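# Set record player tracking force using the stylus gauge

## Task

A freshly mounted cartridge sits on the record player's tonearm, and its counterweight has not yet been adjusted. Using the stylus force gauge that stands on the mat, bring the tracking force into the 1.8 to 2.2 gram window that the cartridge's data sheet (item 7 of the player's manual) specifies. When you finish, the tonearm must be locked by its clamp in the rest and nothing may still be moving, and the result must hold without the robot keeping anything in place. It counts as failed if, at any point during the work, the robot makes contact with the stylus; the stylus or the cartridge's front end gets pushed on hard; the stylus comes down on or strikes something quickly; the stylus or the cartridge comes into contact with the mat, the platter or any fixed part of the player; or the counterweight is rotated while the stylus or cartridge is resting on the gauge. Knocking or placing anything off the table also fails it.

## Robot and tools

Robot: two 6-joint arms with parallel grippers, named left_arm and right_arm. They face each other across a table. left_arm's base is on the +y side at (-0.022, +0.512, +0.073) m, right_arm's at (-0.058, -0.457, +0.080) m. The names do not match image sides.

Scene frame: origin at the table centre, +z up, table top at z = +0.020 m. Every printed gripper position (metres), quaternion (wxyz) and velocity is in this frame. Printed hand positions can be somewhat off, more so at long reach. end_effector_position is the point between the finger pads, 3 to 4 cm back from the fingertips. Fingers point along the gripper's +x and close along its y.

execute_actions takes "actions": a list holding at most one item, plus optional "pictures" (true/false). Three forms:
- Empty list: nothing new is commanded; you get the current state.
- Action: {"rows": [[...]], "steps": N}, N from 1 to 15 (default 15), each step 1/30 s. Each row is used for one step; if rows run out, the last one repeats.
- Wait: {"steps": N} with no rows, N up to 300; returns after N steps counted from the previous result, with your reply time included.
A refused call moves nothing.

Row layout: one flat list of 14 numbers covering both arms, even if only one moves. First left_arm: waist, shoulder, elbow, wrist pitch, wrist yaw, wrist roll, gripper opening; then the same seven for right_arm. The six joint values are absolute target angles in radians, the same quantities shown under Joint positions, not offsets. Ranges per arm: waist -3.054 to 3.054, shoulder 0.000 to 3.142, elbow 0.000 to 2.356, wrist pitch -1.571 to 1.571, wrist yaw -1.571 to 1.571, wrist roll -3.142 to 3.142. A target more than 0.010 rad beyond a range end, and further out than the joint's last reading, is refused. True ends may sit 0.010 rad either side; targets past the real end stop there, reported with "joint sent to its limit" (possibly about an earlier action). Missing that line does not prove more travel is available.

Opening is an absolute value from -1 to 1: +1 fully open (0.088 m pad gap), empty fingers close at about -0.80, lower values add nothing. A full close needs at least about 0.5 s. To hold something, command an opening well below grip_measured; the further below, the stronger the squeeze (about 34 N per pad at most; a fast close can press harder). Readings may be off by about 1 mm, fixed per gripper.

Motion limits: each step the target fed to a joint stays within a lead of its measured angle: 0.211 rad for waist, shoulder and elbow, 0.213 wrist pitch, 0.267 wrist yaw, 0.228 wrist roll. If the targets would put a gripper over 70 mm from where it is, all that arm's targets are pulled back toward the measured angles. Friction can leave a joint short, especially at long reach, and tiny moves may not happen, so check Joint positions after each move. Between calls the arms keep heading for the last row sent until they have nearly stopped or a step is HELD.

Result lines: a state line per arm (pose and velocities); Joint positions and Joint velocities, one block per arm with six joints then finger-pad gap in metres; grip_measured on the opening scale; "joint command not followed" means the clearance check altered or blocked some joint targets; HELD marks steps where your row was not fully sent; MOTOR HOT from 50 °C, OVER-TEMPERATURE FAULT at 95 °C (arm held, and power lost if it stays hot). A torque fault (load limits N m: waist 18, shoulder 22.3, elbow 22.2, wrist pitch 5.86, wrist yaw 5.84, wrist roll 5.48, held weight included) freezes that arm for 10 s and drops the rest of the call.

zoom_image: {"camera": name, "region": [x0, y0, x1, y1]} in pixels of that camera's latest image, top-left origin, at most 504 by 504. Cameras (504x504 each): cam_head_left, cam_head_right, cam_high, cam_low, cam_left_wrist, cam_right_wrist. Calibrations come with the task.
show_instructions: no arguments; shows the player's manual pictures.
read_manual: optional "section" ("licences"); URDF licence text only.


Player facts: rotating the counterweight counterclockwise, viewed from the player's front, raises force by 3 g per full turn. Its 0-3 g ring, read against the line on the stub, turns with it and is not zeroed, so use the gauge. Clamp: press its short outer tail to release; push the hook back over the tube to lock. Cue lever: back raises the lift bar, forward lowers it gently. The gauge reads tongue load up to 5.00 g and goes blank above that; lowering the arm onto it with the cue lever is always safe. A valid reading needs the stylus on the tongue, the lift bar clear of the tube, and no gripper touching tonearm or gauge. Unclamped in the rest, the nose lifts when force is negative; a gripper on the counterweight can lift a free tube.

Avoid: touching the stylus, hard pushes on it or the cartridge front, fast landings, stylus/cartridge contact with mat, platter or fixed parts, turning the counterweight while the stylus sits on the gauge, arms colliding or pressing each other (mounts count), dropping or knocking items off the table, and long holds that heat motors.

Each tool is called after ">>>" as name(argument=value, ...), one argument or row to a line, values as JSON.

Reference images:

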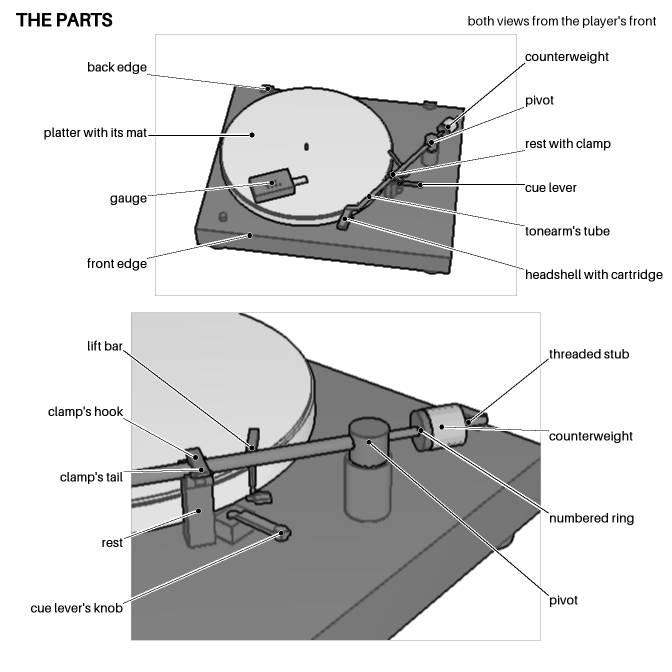

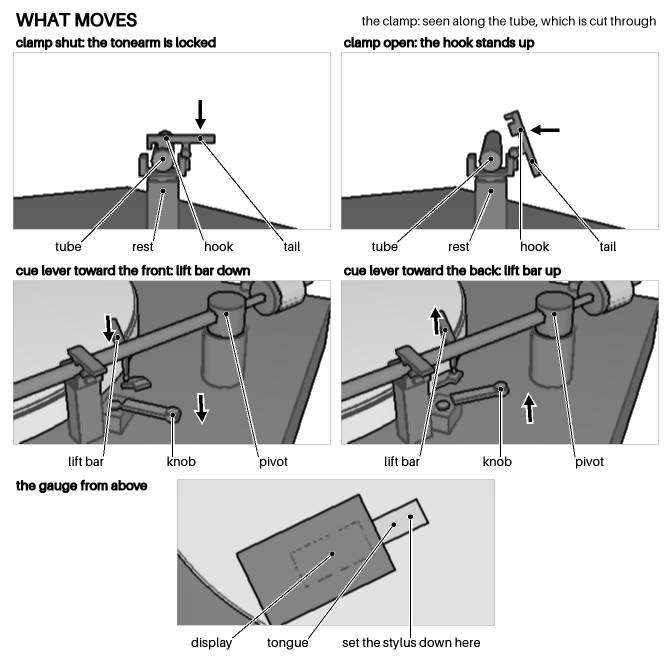

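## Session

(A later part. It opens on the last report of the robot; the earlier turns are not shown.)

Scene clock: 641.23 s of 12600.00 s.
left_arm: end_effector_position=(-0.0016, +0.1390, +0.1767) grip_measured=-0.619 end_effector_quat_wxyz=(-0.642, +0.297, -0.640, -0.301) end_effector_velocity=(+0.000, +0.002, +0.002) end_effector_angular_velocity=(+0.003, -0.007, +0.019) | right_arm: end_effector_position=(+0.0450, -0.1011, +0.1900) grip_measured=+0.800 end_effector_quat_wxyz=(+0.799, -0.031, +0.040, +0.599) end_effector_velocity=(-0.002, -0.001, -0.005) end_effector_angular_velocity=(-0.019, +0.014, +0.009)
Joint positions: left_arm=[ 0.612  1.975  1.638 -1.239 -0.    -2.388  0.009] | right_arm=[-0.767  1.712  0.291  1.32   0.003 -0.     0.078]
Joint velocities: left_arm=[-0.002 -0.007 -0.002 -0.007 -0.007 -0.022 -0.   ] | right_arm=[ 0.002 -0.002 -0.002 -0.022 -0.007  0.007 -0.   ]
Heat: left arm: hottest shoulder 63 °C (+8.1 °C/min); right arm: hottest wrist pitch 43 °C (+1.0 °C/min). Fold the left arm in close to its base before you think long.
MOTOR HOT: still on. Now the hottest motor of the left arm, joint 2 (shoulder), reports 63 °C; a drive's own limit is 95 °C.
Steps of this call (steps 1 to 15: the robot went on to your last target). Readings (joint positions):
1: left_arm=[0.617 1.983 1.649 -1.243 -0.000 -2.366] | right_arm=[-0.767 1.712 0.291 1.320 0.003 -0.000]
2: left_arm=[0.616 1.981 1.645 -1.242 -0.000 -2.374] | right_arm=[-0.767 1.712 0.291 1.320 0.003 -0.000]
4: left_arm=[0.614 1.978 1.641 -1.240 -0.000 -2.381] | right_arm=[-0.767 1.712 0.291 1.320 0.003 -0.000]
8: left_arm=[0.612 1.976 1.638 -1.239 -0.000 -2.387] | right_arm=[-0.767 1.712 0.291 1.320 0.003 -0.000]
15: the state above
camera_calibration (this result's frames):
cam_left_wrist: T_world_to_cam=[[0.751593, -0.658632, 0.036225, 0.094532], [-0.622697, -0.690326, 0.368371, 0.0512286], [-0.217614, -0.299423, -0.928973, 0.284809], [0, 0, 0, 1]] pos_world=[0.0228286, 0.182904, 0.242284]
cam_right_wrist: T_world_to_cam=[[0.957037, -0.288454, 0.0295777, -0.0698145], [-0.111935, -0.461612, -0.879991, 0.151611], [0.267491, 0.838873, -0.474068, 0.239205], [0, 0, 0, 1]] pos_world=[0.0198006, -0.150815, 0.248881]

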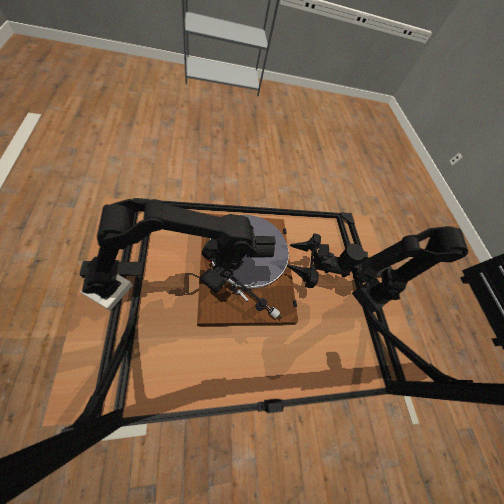

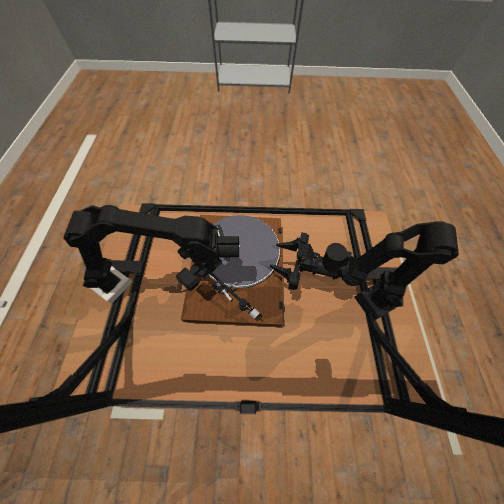

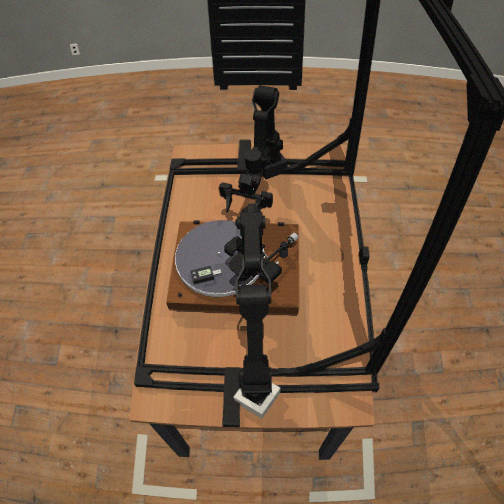

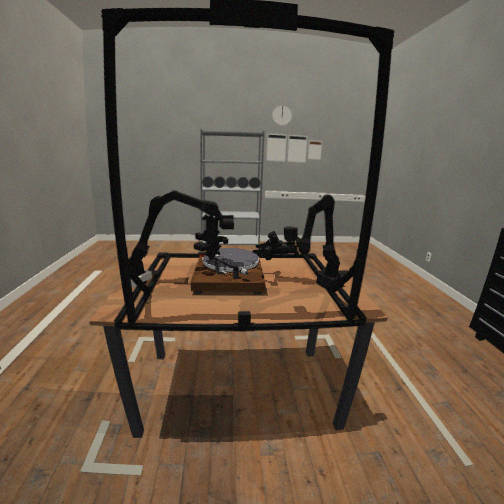

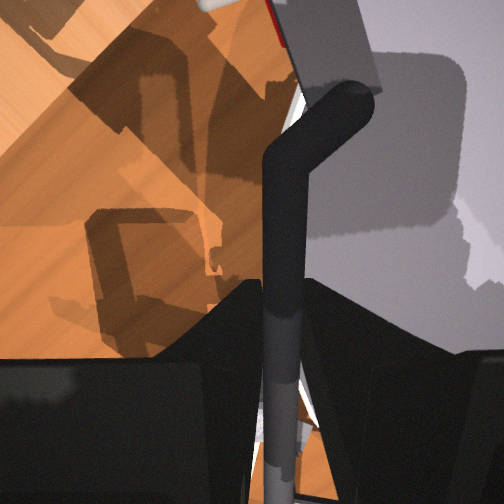

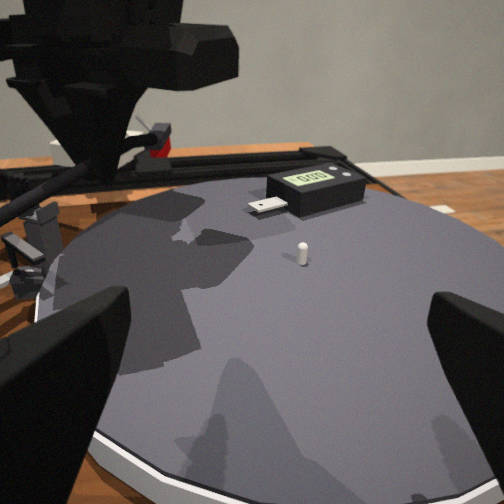

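>>> execute_actions(
  actions=[
    {"rows":[[0.604,1.958,1.622,-1.239,0,-2.40,-0.66,-0.768,1.71,0.29,1.32,0,0,0.8],[0.601,1.954,1.617,-1.238,0,-2.41,-0.66,-0.768,1.71,0.29,1.32,0,0,0.8],[0.598,1.951,1.613,-1.237,0,-2.42,-0.66,-0.768,1.71,0.29,1.32,0,0,0.8],[0.596,1.947,1.608,-1.235,0,-2.43,-0.66,-0.768,1.71,0.29,1.32,0,0,0.8],[0.593,1.944,1.603,-1.234,0,-2.44,-0.66,-0.768,1.71,0.29,1.32,0,0,0.8],[0.59,1.941,1.599,-1.233,0,-2.45,-0.66,-0.768,1.71,0.29,1.32,0,0,0.8],[0.587,1.937,1.594,-1.232,0,-2.46,-0.66,-0.768,1.71,0.29,1.32,0,0,0.8],[0.585,1.934,1.589,-1.23,0,-2.47,-0.66,-0.768,1.71,0.29,1.32,0,0,0.8],[0.582,1.93,1.585,-1.229,0,-2.477,-0.66,-0.768,1.71,0.29,1.32,0,0,0.8],[0.579,1.927,1.58,-1.228,0,-2.483,-0.66,-0.768,1.71,0.29,1.32,0,0,0.8]]},
  ],
  pictures=false,
)

>>> execute_actions(
  actions=[
    {"steps":10},
  ],
)

Scene clock: 647.20 s of 12600.00 s.
left_arm: end_effector_position=(-0.0108, +0.1462, +0.1768) grip_measured=-0.619 end_effector_quat_wxyz=(-0.631, +0.320, -0.629, -0.323) end_effector_velocity=(-0.004, +0.007, -0.001) end_effector_angular_velocity=(+0.017, +0.008, +0.029) | right_arm: end_effector_position=(+0.0450, -0.1011, +0.1900) grip_measured=+0.800 end_effector_quat_wxyz=(+0.799, -0.031, +0.040, +0.599) end_effector_velocity=(-0.003, -0.000, -0.002) end_effector_angular_velocity=(-0.008, -0.003, +0.020)
Joint positions: left_arm=[ 0.588  1.943  1.593 -1.224 -0.001 -2.483  0.009] | right_arm=[-0.767  1.712  0.291  1.32   0.003 -0.     0.078]
Joint velocities: left_arm=[-0.007 -0.012 -0.022 -0.007  0.007 -0.037  0.   ] | right_arm=[-0.002 -0.002 -0.002 -0.007 -0.022 -0.007 -0.   ]
Heat: left arm: hottest shoulder 63 °C (+8.0 °C/min); right arm: hottest wrist pitch 43 °C (+1.0 °C/min). Fold the left arm in close to its base before you think long.
MOTOR HOT: still on. Now the hottest motor of the left arm, joint 2 (shoulder), reports 63 °C; a drive's own limit is 95 °C.
Steps of this call (steps 1 to 15: the robot went on to your last target; steps 16 to 90: nothing new was sent; then 2.47 s passed at rest; steps 91 to 105: all 15 steps of this action). Readings (joint positions):
91: left_arm=[0.612 1.973 1.637 -1.239 -0.000 -2.390] | right_arm=[-0.767 1.712 0.291 1.320 0.003 -0.000]
92: left_arm=[0.611 1.972 1.634 -1.238 -0.000 -2.395] | right_arm=[-0.767 1.712 0.291 1.320 0.003 -0.000]
94: left_arm=[0.607 1.967 1.628 -1.237 -0.000 -2.410] | right_arm=[-0.767 1.712 0.291 1.320 0.003 -0.000]
98: left_arm=[0.598 1.956 1.611 -1.232 -0.000 -2.448] | right_arm=[-0.767 1.712 0.291 1.320 0.003 -0.000]
105: the state above

Scene clock: 647.53 s of 12600.00 s.
left_arm: end_effector_position=(-0.0112, +0.1464, +0.1769) grip_measured=-0.619 end_effector_quat_wxyz=(-0.630, +0.321, -0.629, -0.323) end_effector_velocity=(+0.000, -0.001, +0.002) end_effector_angular_velocity=(-0.012, -0.008, +0.005) | right_arm: end_effector_position=(+0.0450, -0.1011, +0.1900) grip_measured=+0.800 end_effector_quat_wxyz=(+0.799, -0.031, +0.040, +0.599) end_effector_velocity=(-0.000, -0.001, +0.002) end_effector_angular_velocity=(+0.001, -0.007, +0.006)
Joint positions: left_arm=[ 0.587  1.942  1.592 -1.224 -0.001 -2.486  0.009] | right_arm=[-0.767  1.712  0.291  1.32   0.003 -0.     0.078]
Joint velocities: left_arm=[-0.002 -0.007 -0.002  0.007 -0.007 -0.007  0.   ] | right_arm=[-0.002 -0.012 -0.002 -0.007 -0.007 -0.007  0.   ]
Heat: left arm: hottest shoulder 63 °C (+8.0 °C/min); right arm: hottest wrist pitch 43 °C (+1.0 °C/min). Fold the left arm in close to its base before you think long.
MOTOR HOT: still on. Now the hottest motor of the left arm, joint 2 (shoulder), reports 63 °C; a drive's own limit is 95 °C.
Steps of this call (steps 1 to 10: the robot went on to your last target). Readings (joint positions):
1: left_arm=[0.588 1.943 1.593 -1.224 -0.001 -2.484] | right_arm=[-0.767 1.712 0.291 1.320 0.003 -0.000]
2: left_arm=[0.588 1.943 1.593 -1.224 -0.001 -2.485] | right_arm=[-0.767 1.712 0.291 1.320 0.003 -0.000]
4: left_arm=[0.587 1.943 1.592 -1.224 -0.001 -2.485] | right_arm=[-0.767 1.712 0.291 1.320 0.003 -0.000]
8: left_arm=[0.587 1.942 1.592 -1.224 -0.001 -2.486] | right_arm=[-0.767 1.712 0.291 1.320 0.003 -0.000]
10: the state above
camera_calibration (this result's frames):
cam_left_wrist: T_world_to_cam=[[0.79703, -0.602683, 0.0389342, 0.0983652], [-0.571877, -0.732421, 0.369482, 0.0568718], [-0.194164, -0.316754, -0.928422, 0.287748], [0, 0, 0, 1]] pos_world=[0.009994, 0.192082, 0.242309]
cam_right_wrist: T_world_to_cam=[[0.957037, -0.288454, 0.0295777, -0.0698145], [-0.111935, -0.461612, -0.879991, 0.151611], [0.267491, 0.838873, -0.474068, 0.239205], [0, 0, 0, 1]] pos_world=[0.0198006, -0.150815, 0.248881]

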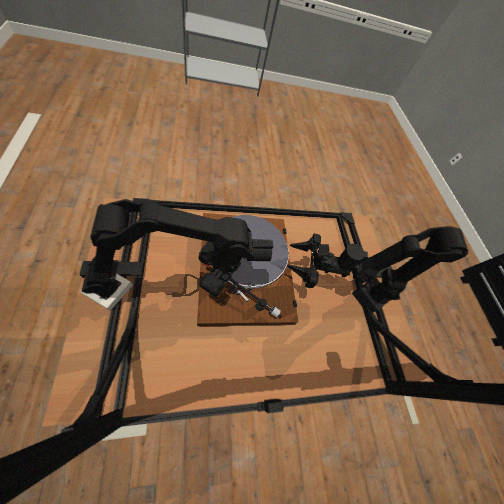

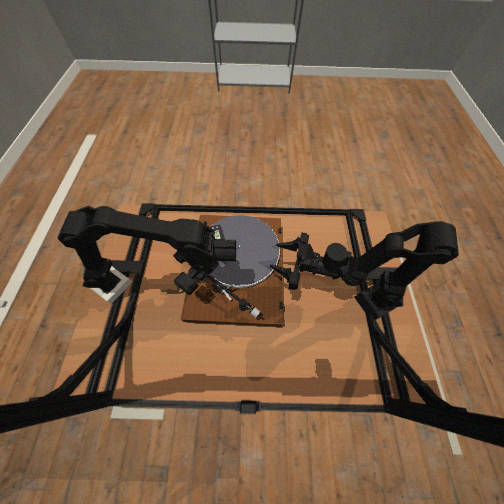

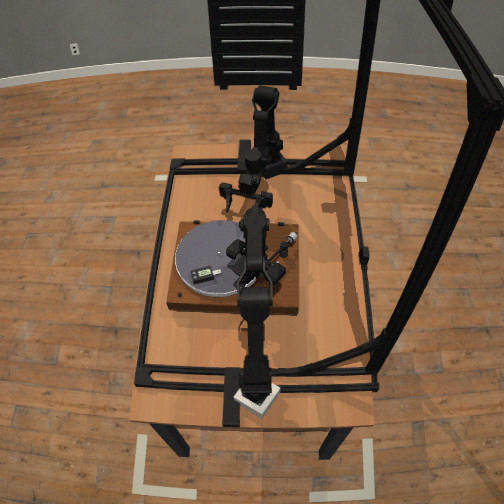

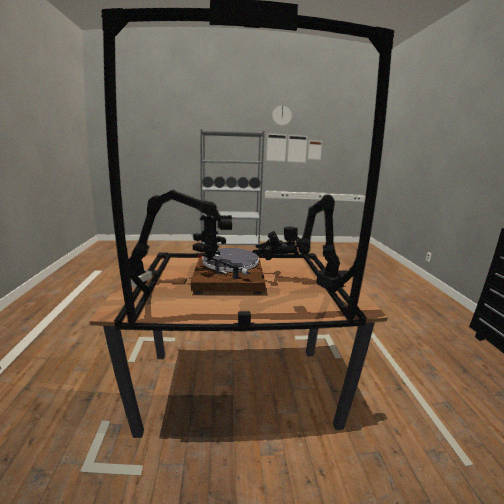

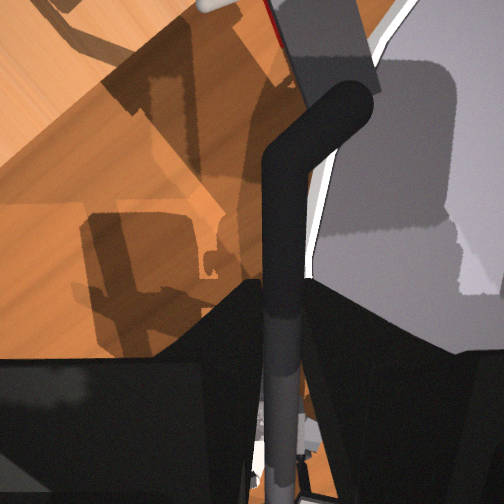

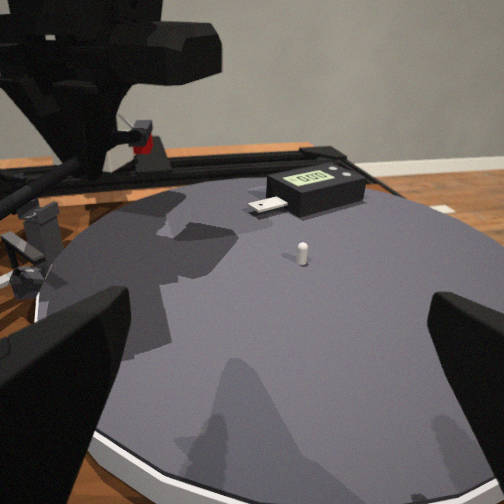

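>>> execute_actions(
  actions=[
    {"rows":[[0.579,1.93,1.577,-1.224,0,-2.483,-0.66,-0.768,1.71,0.29,1.32,0,0,0.8],[0.579,1.93,1.574,-1.221,0,-2.483,-0.66,-0.768,1.71,0.29,1.32,0,0,0.8],[0.579,1.93,1.571,-1.218,0,-2.483,-0.66,-0.768,1.71,0.29,1.32,0,0,0.8],[0.579,1.93,1.568,-1.215,0,-2.483,-0.66,-0.768,1.71,0.29,1.32,0,0,0.8],[0.579,1.93,1.565,-1.212,0,-2.483,-0.66,-0.768,1.71,0.29,1.32,0,0,0.8],[0.579,1.93,1.562,-1.209,0,-2.483,-0.66,-0.768,1.71,0.29,1.32,0,0,0.8],[0.579,1.93,1.559,-1.206,0,-2.483,-0.66,-0.768,1.71,0.29,1.32,0,0,0.8],[0.579,1.93,1.556,-1.203,0,-2.483,-0.66,-0.768,1.71,0.29,1.32,0,0,0.8]]},
  ],
)

Scene clock: 653.23 s of 12600.00 s.
left_arm: end_effector_position=(-0.0112, +0.1470, +0.1744) grip_measured=-0.619 end_effector_quat_wxyz=(-0.629, +0.324, -0.630, -0.320) end_effector_velocity=(+0.000, +0.001, -0.002) end_effector_angular_velocity=(+0.003, -0.007, +0.005) | right_arm: end_effector_position=(+0.0449, -0.1011, +0.1901) grip_measured=+0.800 end_effector_quat_wxyz=(+0.799, -0.030, +0.040, +0.599) end_effector_velocity=(-0.000, -0.000, +0.002) end_effector_angular_velocity=(+0.005, -0.008, +0.006)
Joint positions: left_arm=[ 0.587  1.934  1.571 -1.203 -0.002 -2.486  0.009] | right_arm=[-0.767  1.712  0.291  1.32   0.003 -0.     0.078]
Joint velocities: left_arm=[-0.002 -0.002 -0.012  0.007 -0.007 -0.007  0.   ] | right_arm=[-0.002 -0.002 -0.002  0.007 -0.007 -0.007 -0.   ]
Heat: left arm: hottest shoulder 63 °C (+8.0 °C/min); right arm: hottest wrist pitch 43 °C (+1.0 °C/min). Fold the left arm in close to its base before you think long.
MOTOR HOT: still on. Now the hottest motor of the left arm, joint 2 (shoulder), reports 63 °C; a drive's own limit is 95 °C.
Steps of this call (steps 1 to 15: the robot went on to your last target; steps 16 to 90: nothing new was sent; then 2.20 s passed at rest; steps 91 to 105: all 15 steps of this action). Readings (joint positions):
91: left_arm=[0.587 1.941 1.591 -1.224 -0.001 -2.486] | right_arm=[-0.767 1.712 0.291 1.320 0.003 -0.000]
92: left_arm=[0.587 1.941 1.590 -1.223 -0.001 -2.486] | right_arm=[-0.767 1.712 0.291 1.320 0.003 -0.000]
94: left_arm=[0.587 1.940 1.587 -1.219 -0.001 -2.486] | right_arm=[-0.767 1.712 0.291 1.320 0.003 -0.000]
98: left_arm=[0.587 1.936 1.577 -1.210 -0.001 -2.486] | right_arm=[-0.767 1.712 0.291 1.320 0.003 -0.000]
105: the state above
camera_calibration (this result's frames):
cam_left_wrist: T_world_to_cam=[[0.796988, -0.60235, 0.044546, 0.0978324], [-0.572251, -0.72945, 0.374743, 0.0568507], [-0.193232, -0.324158, -0.926058, 0.286307], [0, 0, 0, 1]] pos_world=[0.00988543, 0.193208, 0.239475]
cam_right_wrist: T_world_to_cam=[[0.957144, -0.288102, 0.0295349, -0.0697222], [-0.111699, -0.461323, -0.880173, 0.151782], [0.267205, 0.839153, -0.473733, 0.239249], [0, 0, 0, 1]] pos_world=[0.0197597, -0.150833, 0.248994]

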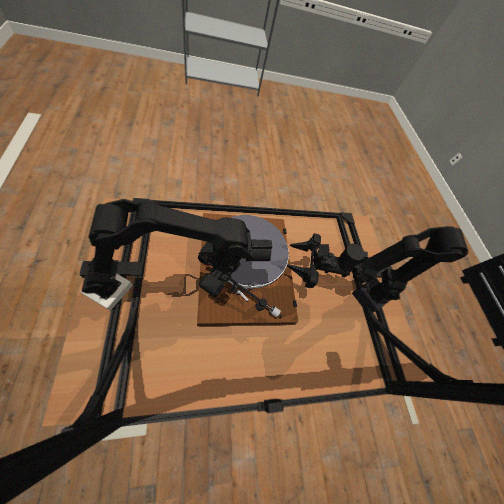

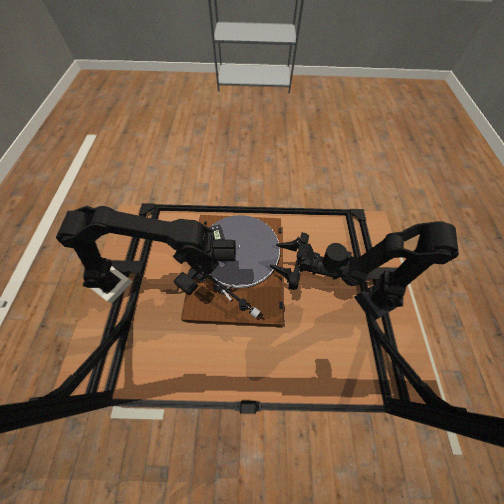

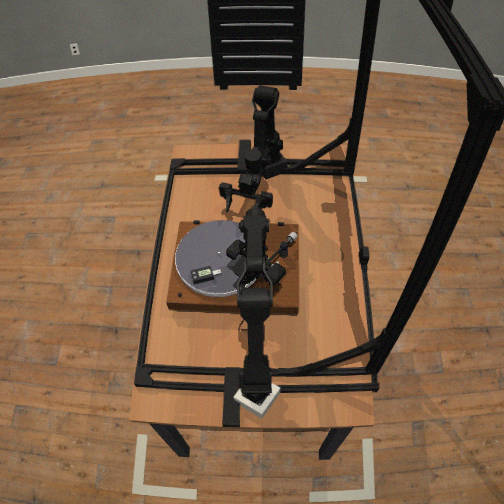

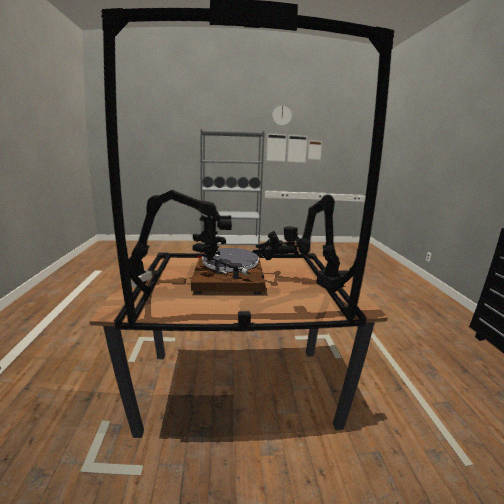

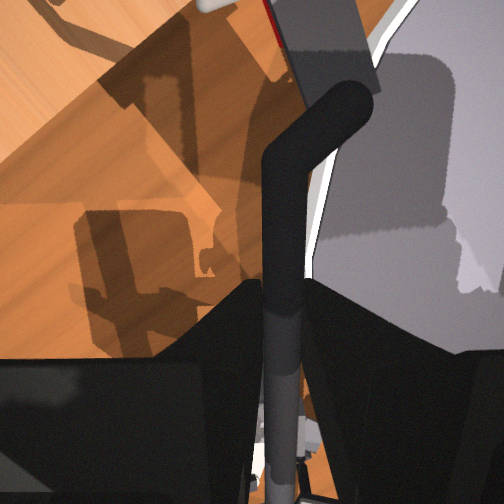

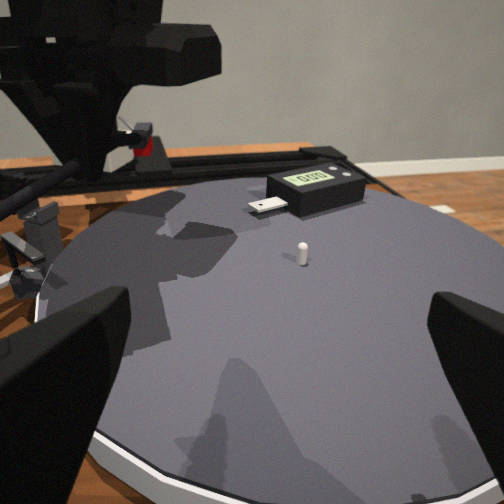

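>>> execute_actions(
  actions=[
    {"rows":[[0.577,1.933,1.562,-1.203,0,-2.483,-0.66,-0.768,1.71,0.29,1.32,0,0,0.8],[0.575,1.934,1.562,-1.203,0,-2.483,-0.66,-0.768,1.71,0.29,1.32,0,0,0.8],[0.573,1.935,1.562,-1.203,0,-2.483,-0.66,-0.768,1.71,0.29,1.32,0,0,0.8],[0.573,1.936,1.562,-1.203,0,-2.483,-0.66,-0.768,1.71,0.29,1.32,0,0,0.8],[0.573,1.938,1.562,-1.203,0,-2.483,-0.66,-0.768,1.71,0.29,1.32,0,0,0.8],[0.573,1.94,1.562,-1.201,0,-2.483,-0.66,-0.768,1.71,0.29,1.32,0,0,0.8],[0.573,1.942,1.562,-1.199,0,-2.483,-0.66,-0.768,1.71,0.29,1.32,0,0,0.8],[0.573,1.944,1.562,-1.197,0,-2.483,-0.66,-0.768,1.71,0.29,1.32,0,0,0.8]]},
  ],
)

>>> zoom_image(
  camera="cam_right_wrist",
  region=[0, 150, 120, 270],
)

Scene clock: 657.77 s of 12600.00 s.
left_arm: end_effector_position=(-0.0111, +0.1467, +0.1738) grip_measured=-0.619 end_effector_quat_wxyz=(-0.630, +0.324, -0.629, -0.319) end_effector_velocity=(+0.000, +0.002, -0.001) end_effector_angular_velocity=(+0.012, -0.007, +0.005) | right_arm: end_effector_position=(+0.0449, -0.1011, +0.1901) grip_measured=+0.800 end_effector_quat_wxyz=(+0.799, -0.030, +0.040, +0.599) end_effector_velocity=(-0.000, -0.001, -0.002) end_effector_angular_velocity=(-0.009, -0.004, +0.006)
Joint positions: left_arm=[ 0.586  1.934  1.569 -1.199 -0.004 -2.486  0.009] | right_arm=[-0.767  1.712  0.291  1.32   0.003 -0.     0.078]
Joint velocities: left_arm=[-0.002  0.002 -0.002 -0.007 -0.007 -0.007 -0.   ] | right_arm=[-0.002 -0.002 -0.002 -0.007 -0.007 -0.007 -0.   ]
Heat: left arm: hottest shoulder 62 °C (+7.1 °C/min); right arm: hottest wrist pitch 43 °C (+1.0 °C/min). Fold the left arm in close to its base before you think long.
MOTOR HOT: still on. Now the hottest motor of the left arm, joint 2 (shoulder), reports 62 °C; a drive's own limit is 95 °C.
Steps of this call (steps 1 to 15: the robot went on to your last target; steps 16 to 90: nothing new was sent; then 1.03 s passed at rest; steps 91 to 105: all 15 steps of this action). Readings (joint positions):
91: left_arm=[0.587 1.934 1.569 -1.200 -0.002 -2.486] | right_arm=[-0.767 1.712 0.291 1.320 0.003 -0.000]
92: left_arm=[0.587 1.934 1.569 -1.200 -0.002 -2.486] | right_arm=[-0.767 1.712 0.291 1.320 0.003 -0.000]
94: left_arm=[0.586 1.934 1.569 -1.200 -0.003 -2.486] | right_arm=[-0.767 1.712 0.291 1.320 0.003 -0.000]
98: left_arm=[0.586 1.934 1.569 -1.200 -0.004 -2.486] | right_arm=[-0.767 1.712 0.291 1.320 0.003 -0.000]
105: the state above
camera_calibration (this result's frames):
cam_left_wrist: T_world_to_cam=[[0.796643, -0.602575, 0.0475791, 0.0971002], [-0.573534, -0.728698, 0.374245, 0.0569128], [-0.19084, -0.325427, -0.926109, 0.285943], [0, 0, 0, 1]] pos_world=[0.00985655, 0.193036, 0.238895]
cam_right_wrist: T_world_to_cam=[[0.957144, -0.288102, 0.0295349, -0.0697222], [-0.111699, -0.461323, -0.880173, 0.151782], [0.267205, 0.839153, -0.473733, 0.239249], [0, 0, 0, 1]] pos_world=[0.0197597, -0.150833, 0.248994]

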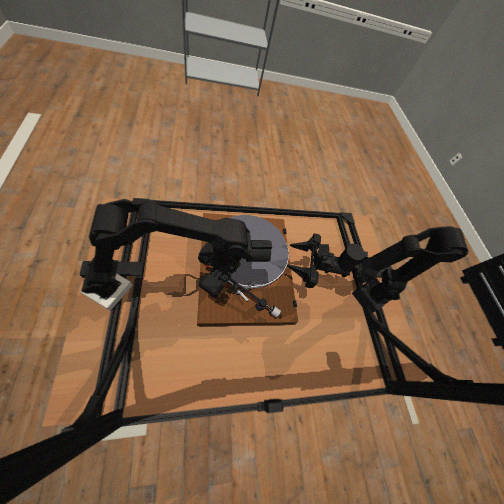

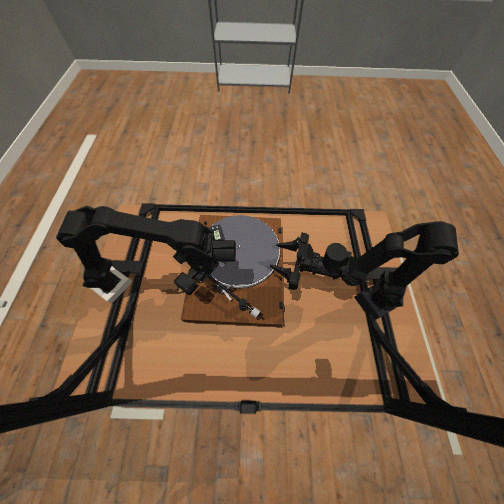

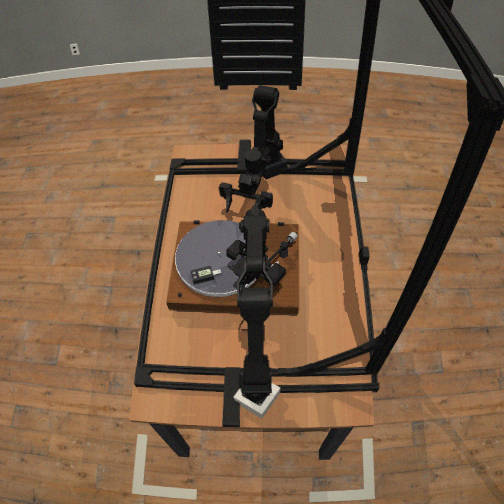

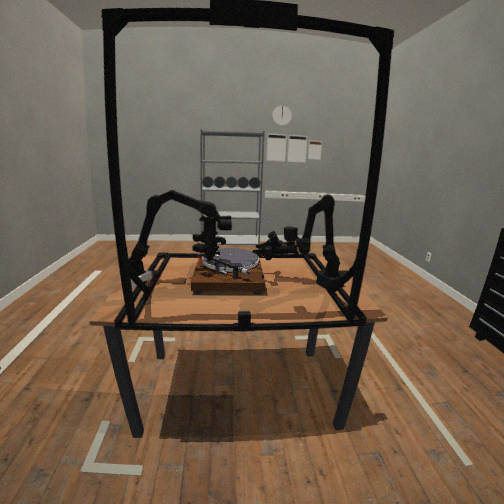

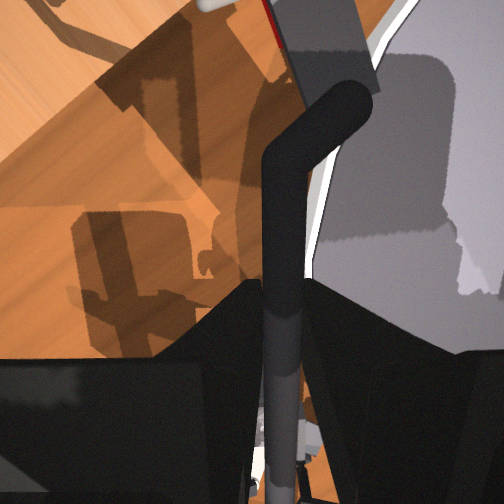

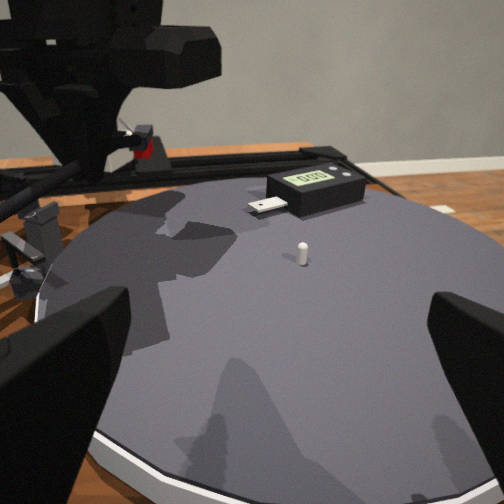

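Region (0, 150, 120, 270) of cam_right_wrist's 504x504 image, scaled by 4.200, with more detail than that image has.

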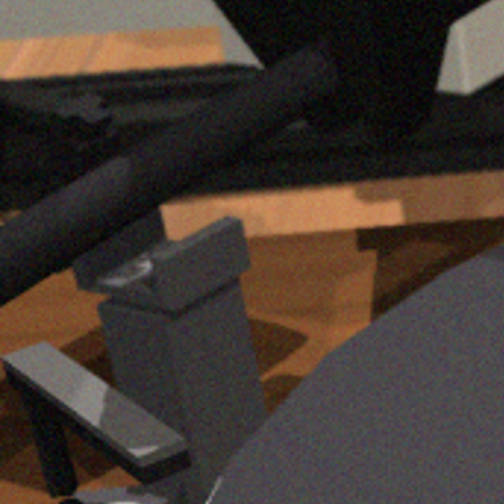

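>>> execute_actions(
  actions=[
    {"rows":[[0.585,1.934,1.578,-1.203,0,-2.483,-0.66,-0.768,1.71,0.29,1.32,0,0,0.8],[0.587,1.934,1.585,-1.206,0,-2.48,-0.66,-0.768,1.71,0.29,1.32,0,0,0.8],[0.589,1.936,1.59,-1.208,0,-2.476,-0.66,-0.768,1.71,0.29,1.32,0,0,0.8],[0.591,1.938,1.594,-1.21,0,-2.472,-0.66,-0.768,1.71,0.29,1.32,0,0,0.8],[0.593,1.94,1.597,-1.21,0,-2.468,-0.66,-0.768,1.71,0.29,1.32,0,0,0.8],[0.594,1.942,1.60,-1.21,0,-2.464,-0.66,-0.768,1.71,0.29,1.32,0,0,0.8],[0.595,1.944,1.60,-1.21,0,-2.46,-0.66,-0.768,1.71,0.29,1.32,0,0,0.8],[0.596,1.946,1.60,-1.21,0,-2.456,-0.66,-0.768,1.71,0.29,1.32,0,0,0.8]]},
  ],
)

>>> zoom_image(
  camera="cam_right_wrist",
  region=[0, 150, 120, 270],
)

Scene clock: 665.00 s of 12600.00 s.
left_arm: end_effector_position=(-0.0084, +0.1446, +0.1751) grip_measured=-0.619 end_effector_quat_wxyz=(-0.633, +0.319, -0.632, -0.314) end_effector_velocity=(+0.000, +0.001, +0.001) end_effector_angular_velocity=(+0.003, -0.007, +0.005) | right_arm: end_effector_position=(+0.0449, -0.1011, +0.1901) grip_measured=+0.800 end_effector_quat_wxyz=(+0.799, -0.030, +0.040, +0.599) end_effector_velocity=(+0.004, -0.001, +0.002) end_effector_angular_velocity=(-0.004, -0.022, -0.012)
Joint positions: left_arm=[ 0.593  1.942  1.585 -1.208 -0.005 -2.463  0.009] | right_arm=[-0.767  1.712  0.291  1.32   0.003 -0.     0.078]
Joint velocities: left_arm=[-0.002 -0.002  0.002 -0.007 -0.007 -0.007 -0.   ] | right_arm=[-0.007 -0.007  0.002 -0.007  0.007 -0.022 -0.   ]
Heat: left arm: hottest shoulder 61 °C (+5.1 °C/min); right arm: hottest wrist pitch 43 °C (+1.0 °C/min). Fold the left arm in close to its base before you think long.
MOTOR HOT: still on. Now the hottest motor of the left arm, joint 2 (shoulder), reports 61 °C; a drive's own limit is 95 °C.
Steps of this call (steps 1 to 15: the robot went on to your last target; steps 16 to 90: nothing new was sent; then 3.73 s passed at rest; steps 91 to 105: all 15 steps of this action). Readings (joint positions):
91: left_arm=[0.586 1.935 1.569 -1.199 -0.006 -2.486] | right_arm=[-0.767 1.712 0.291 1.320 0.003 -0.000]
92: left_arm=[0.586 1.935 1.569 -1.199 -0.006 -2.486] | right_arm=[-0.767 1.712 0.291 1.320 0.003 -0.000]
94: left_arm=[0.586 1.935 1.572 -1.202 -0.006 -2.486] | right_arm=[-0.767 1.712 0.291 1.320 0.003 -0.000]
98: left_arm=[0.590 1.940 1.582 -1.207 -0.006 -2.471] | right_arm=[-0.767 1.712 0.291 1.320 0.003 -0.000]
105: the state above
camera_calibration (this result's frames):
cam_left_wrist: T_world_to_cam=[[0.786393, -0.615865, 0.0479193, 0.0954153], [-0.585879, -0.719016, 0.373848, 0.0549351], [-0.195785, -0.322067, -0.926251, 0.286492], [0, 0, 0, 1]] pos_world=[0.0132421, 0.190532, 0.240254]
cam_right_wrist: T_world_to_cam=[[0.957144, -0.288102, 0.0295349, -0.0697222], [-0.111699, -0.461323, -0.880173, 0.151782], [0.267205, 0.839153, -0.473733, 0.239249], [0, 0, 0, 1]] pos_world=[0.0197597, -0.150833, 0.248994]

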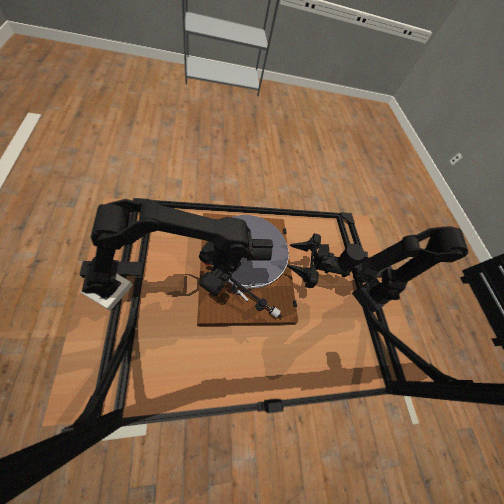

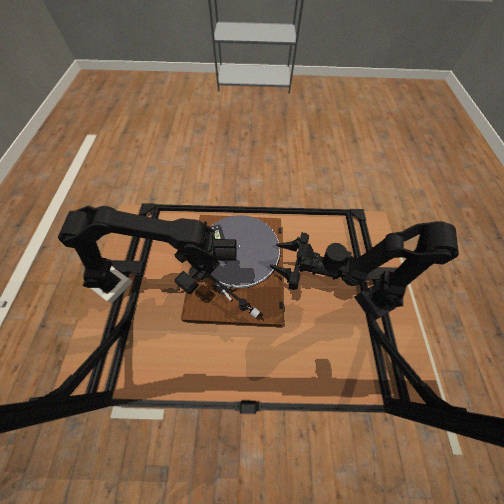

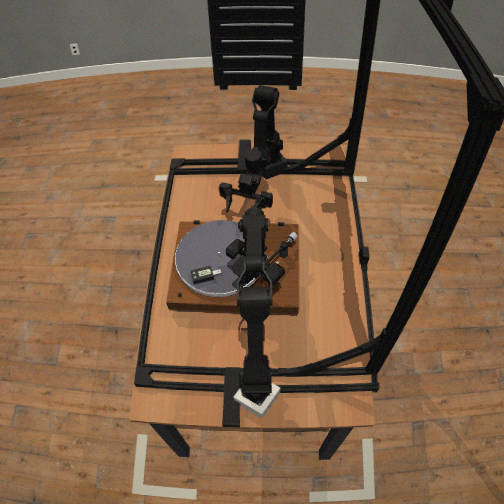

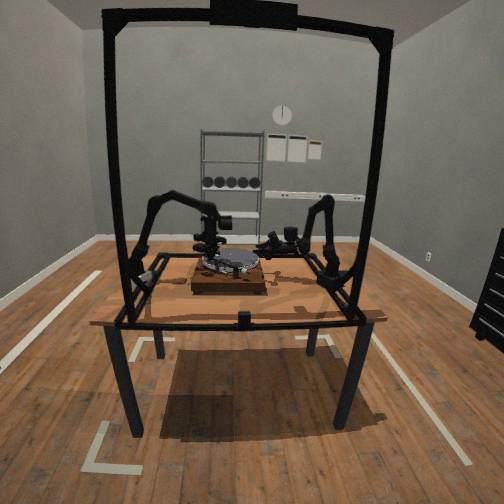

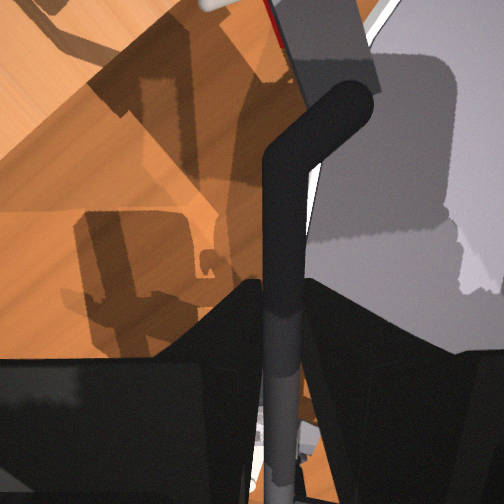

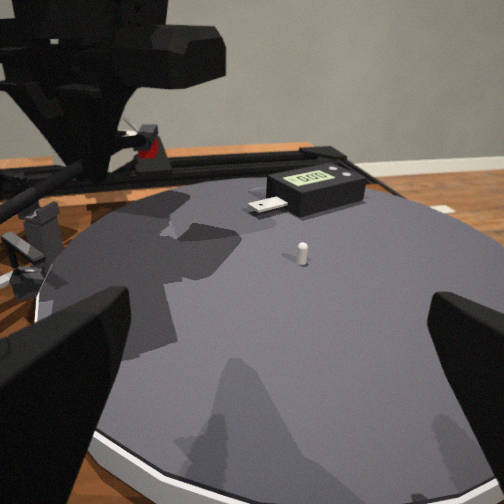

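Region (0, 150, 120, 270) of cam_right_wrist's 504x504 image, scaled by 4.200, with more detail than that image has.

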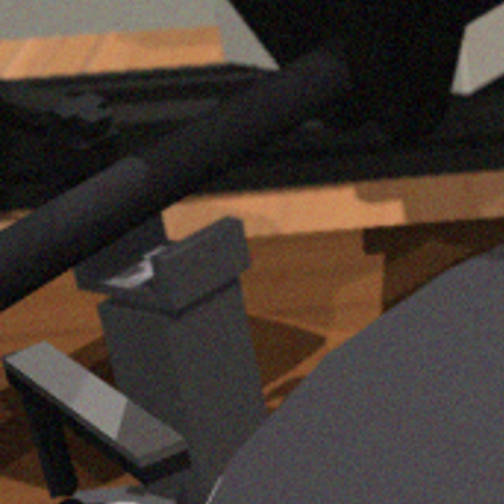

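>>> execute_actions(
  actions=[
    {"rows":[[0.594,1.944,1.58,-1.206,0,-2.46,-0.66,-0.768,1.71,0.29,1.32,0,0,0.8],[0.594,1.944,1.575,-1.204,0,-2.46,-0.66,-0.768,1.71,0.29,1.32,0,0,0.8],[0.594,1.944,1.571,-1.201,0,-2.46,-0.66,-0.768,1.71,0.29,1.32,0,0,0.8],[0.594,1.944,1.568,-1.198,0,-2.46,-0.66,-0.768,1.71,0.29,1.32,0,0,0.8],[0.594,1.944,1.565,-1.195,0,-2.46,-0.66,-0.768,1.71,0.29,1.32,0,0,0.8],[0.594,1.944,1.562,-1.192,0,-2.46,-0.66,-0.768,1.71,0.29,1.32,0,0,0.8],[0.594,1.944,1.559,-1.189,0,-2.46,-0.66,-0.768,1.71,0.29,1.32,0,0,0.8],[0.594,1.944,1.556,-1.186,0,-2.46,-0.66,-0.768,1.71,0.29,1.32,0,0,0.8]]},
  ],
)

>>> zoom_image(
  camera="cam_right_wrist",
  region=[0, 150, 120, 270],
)

>>> zoom_image(
  camera="cam_low",
  region=[195, 235, 265, 285],
)

Scene clock: 673.07 s of 12600.00 s.
left_arm: end_effector_position=(-0.0076, +0.1447, +0.1711) grip_measured=-0.620 end_effector_quat_wxyz=(-0.631, +0.320, -0.633, -0.314) end_effector_velocity=(+0.000, +0.000, -0.001) end_effector_angular_velocity=(-0.002, -0.007, +0.005) | right_arm: end_effector_position=(+0.0449, -0.1012, +0.1900) grip_measured=+0.800 end_effector_quat_wxyz=(+0.799, -0.031, +0.040, +0.599) end_effector_velocity=(+0.001, -0.001, +0.002) end_effector_angular_velocity=(+0.005, -0.008, +0.001)
Joint positions: left_arm=[ 0.596  1.943  1.57  -1.19  -0.002 -2.461  0.009] | right_arm=[-0.767  1.712  0.291  1.32   0.003 -0.     0.078]
Joint velocities: left_arm=[-0.002 -0.002 -0.007  0.007 -0.007 -0.007 -0.   ] | right_arm=[-0.007 -0.002 -0.002  0.007 -0.007 -0.007 -0.   ]
Heat: left arm: hottest shoulder 60 °C (+2.0 °C/min); right arm: hottest wrist pitch 43 °C (+1.0 °C/min). Fold the left arm in close to its base before you think long.
MOTOR HOT: still on. Now the hottest motor of the left arm, joint 2 (shoulder), reports 60 °C; a drive's own limit is 95 °C.
Steps of this call (steps 1 to 15: the robot went on to your last target; steps 16 to 90: nothing new was sent; then 4.57 s passed at rest; steps 91 to 105: all 15 steps of this action). Readings (joint positions):
91: left_arm=[0.594 1.943 1.587 -1.209 -0.004 -2.461] | right_arm=[-0.767 1.712 0.291 1.320 0.003 -0.000]
92: left_arm=[0.594 1.943 1.587 -1.209 -0.004 -2.461] | right_arm=[-0.767 1.712 0.291 1.320 0.003 -0.000]
94: left_arm=[0.594 1.943 1.585 -1.207 -0.004 -2.461] | right_arm=[-0.767 1.712 0.291 1.320 0.003 -0.000]
98: left_arm=[0.595 1.943 1.577 -1.198 -0.002 -2.461] | right_arm=[-0.767 1.712 0.291 1.320 0.003 -0.000]
105: the state above
camera_calibration (this result's frames):
cam_left_wrist: T_world_to_cam=[[0.787694, -0.614303, 0.0465787, 0.09506], [-0.583403, -0.719505, 0.376767, 0.0565837], [-0.197935, -0.323951, -0.925136, 0.283001], [0, 0, 0, 1]] pos_world=[0.014149, 0.190787, 0.236068]
cam_right_wrist: T_world_to_cam=[[0.957147, -0.288091, 0.0295392, -0.0697196], [-0.111792, -0.461645, -0.879992, 0.151568], [0.267155, 0.83898, -0.474069, 0.239326], [0, 0, 0, 1]] pos_world=[0.0197389, -0.150905, 0.248895]

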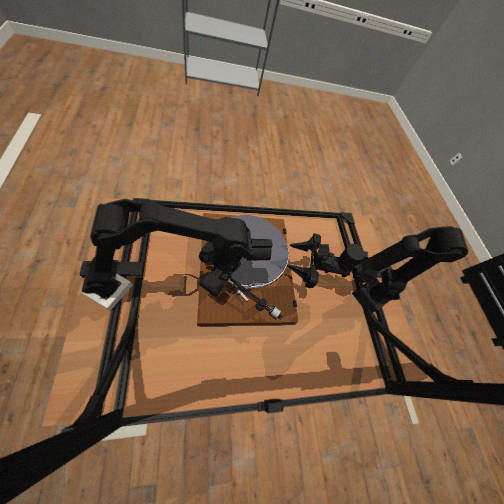

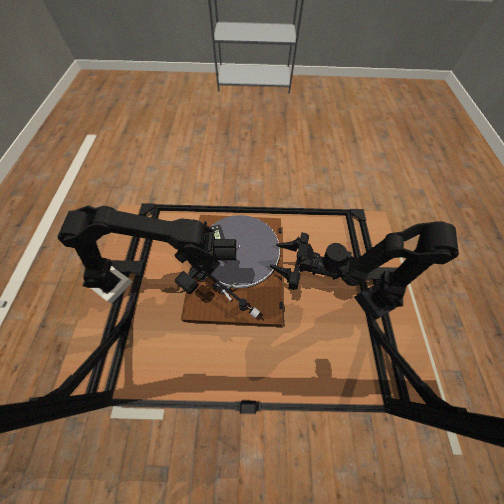

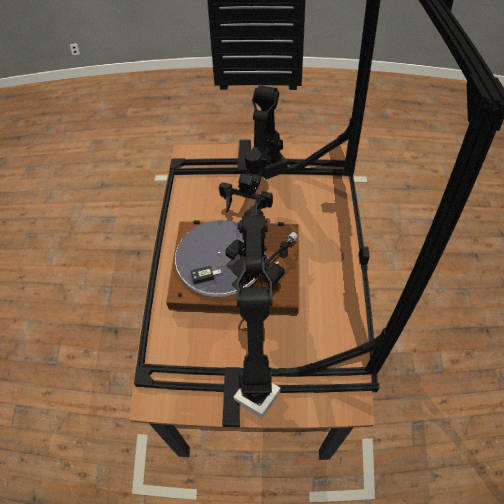

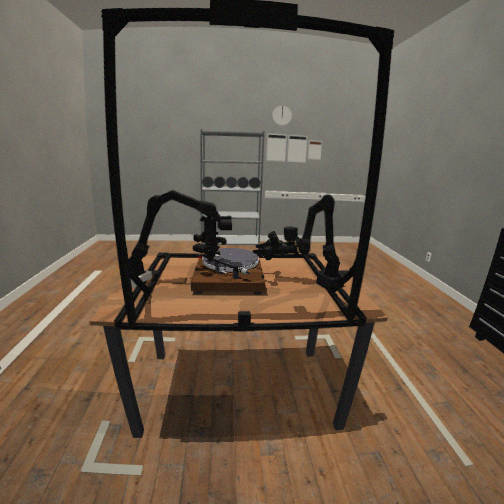

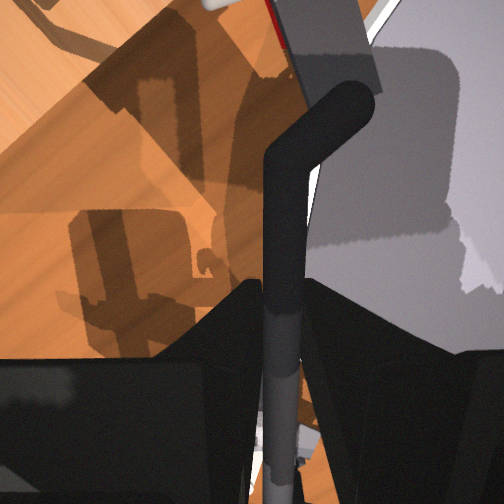

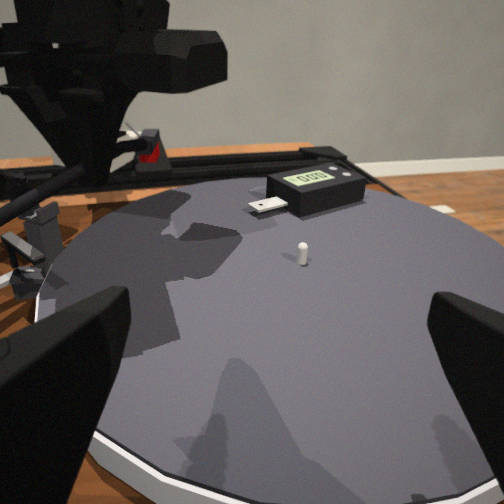

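Region (0, 150, 120, 270) of cam_right_wrist's 504x504 image, scaled by 4.200, with more detail than that image has.

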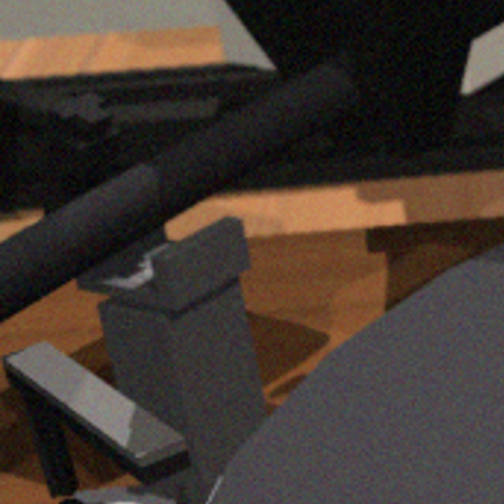

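Region (195, 235, 265, 285) of cam_low's 504x504 image, scaled by 7.200, with more detail than that image has; it fills the top 360 rows of this view, and the rest is white.

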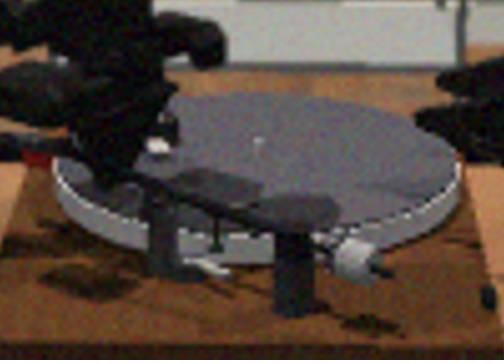

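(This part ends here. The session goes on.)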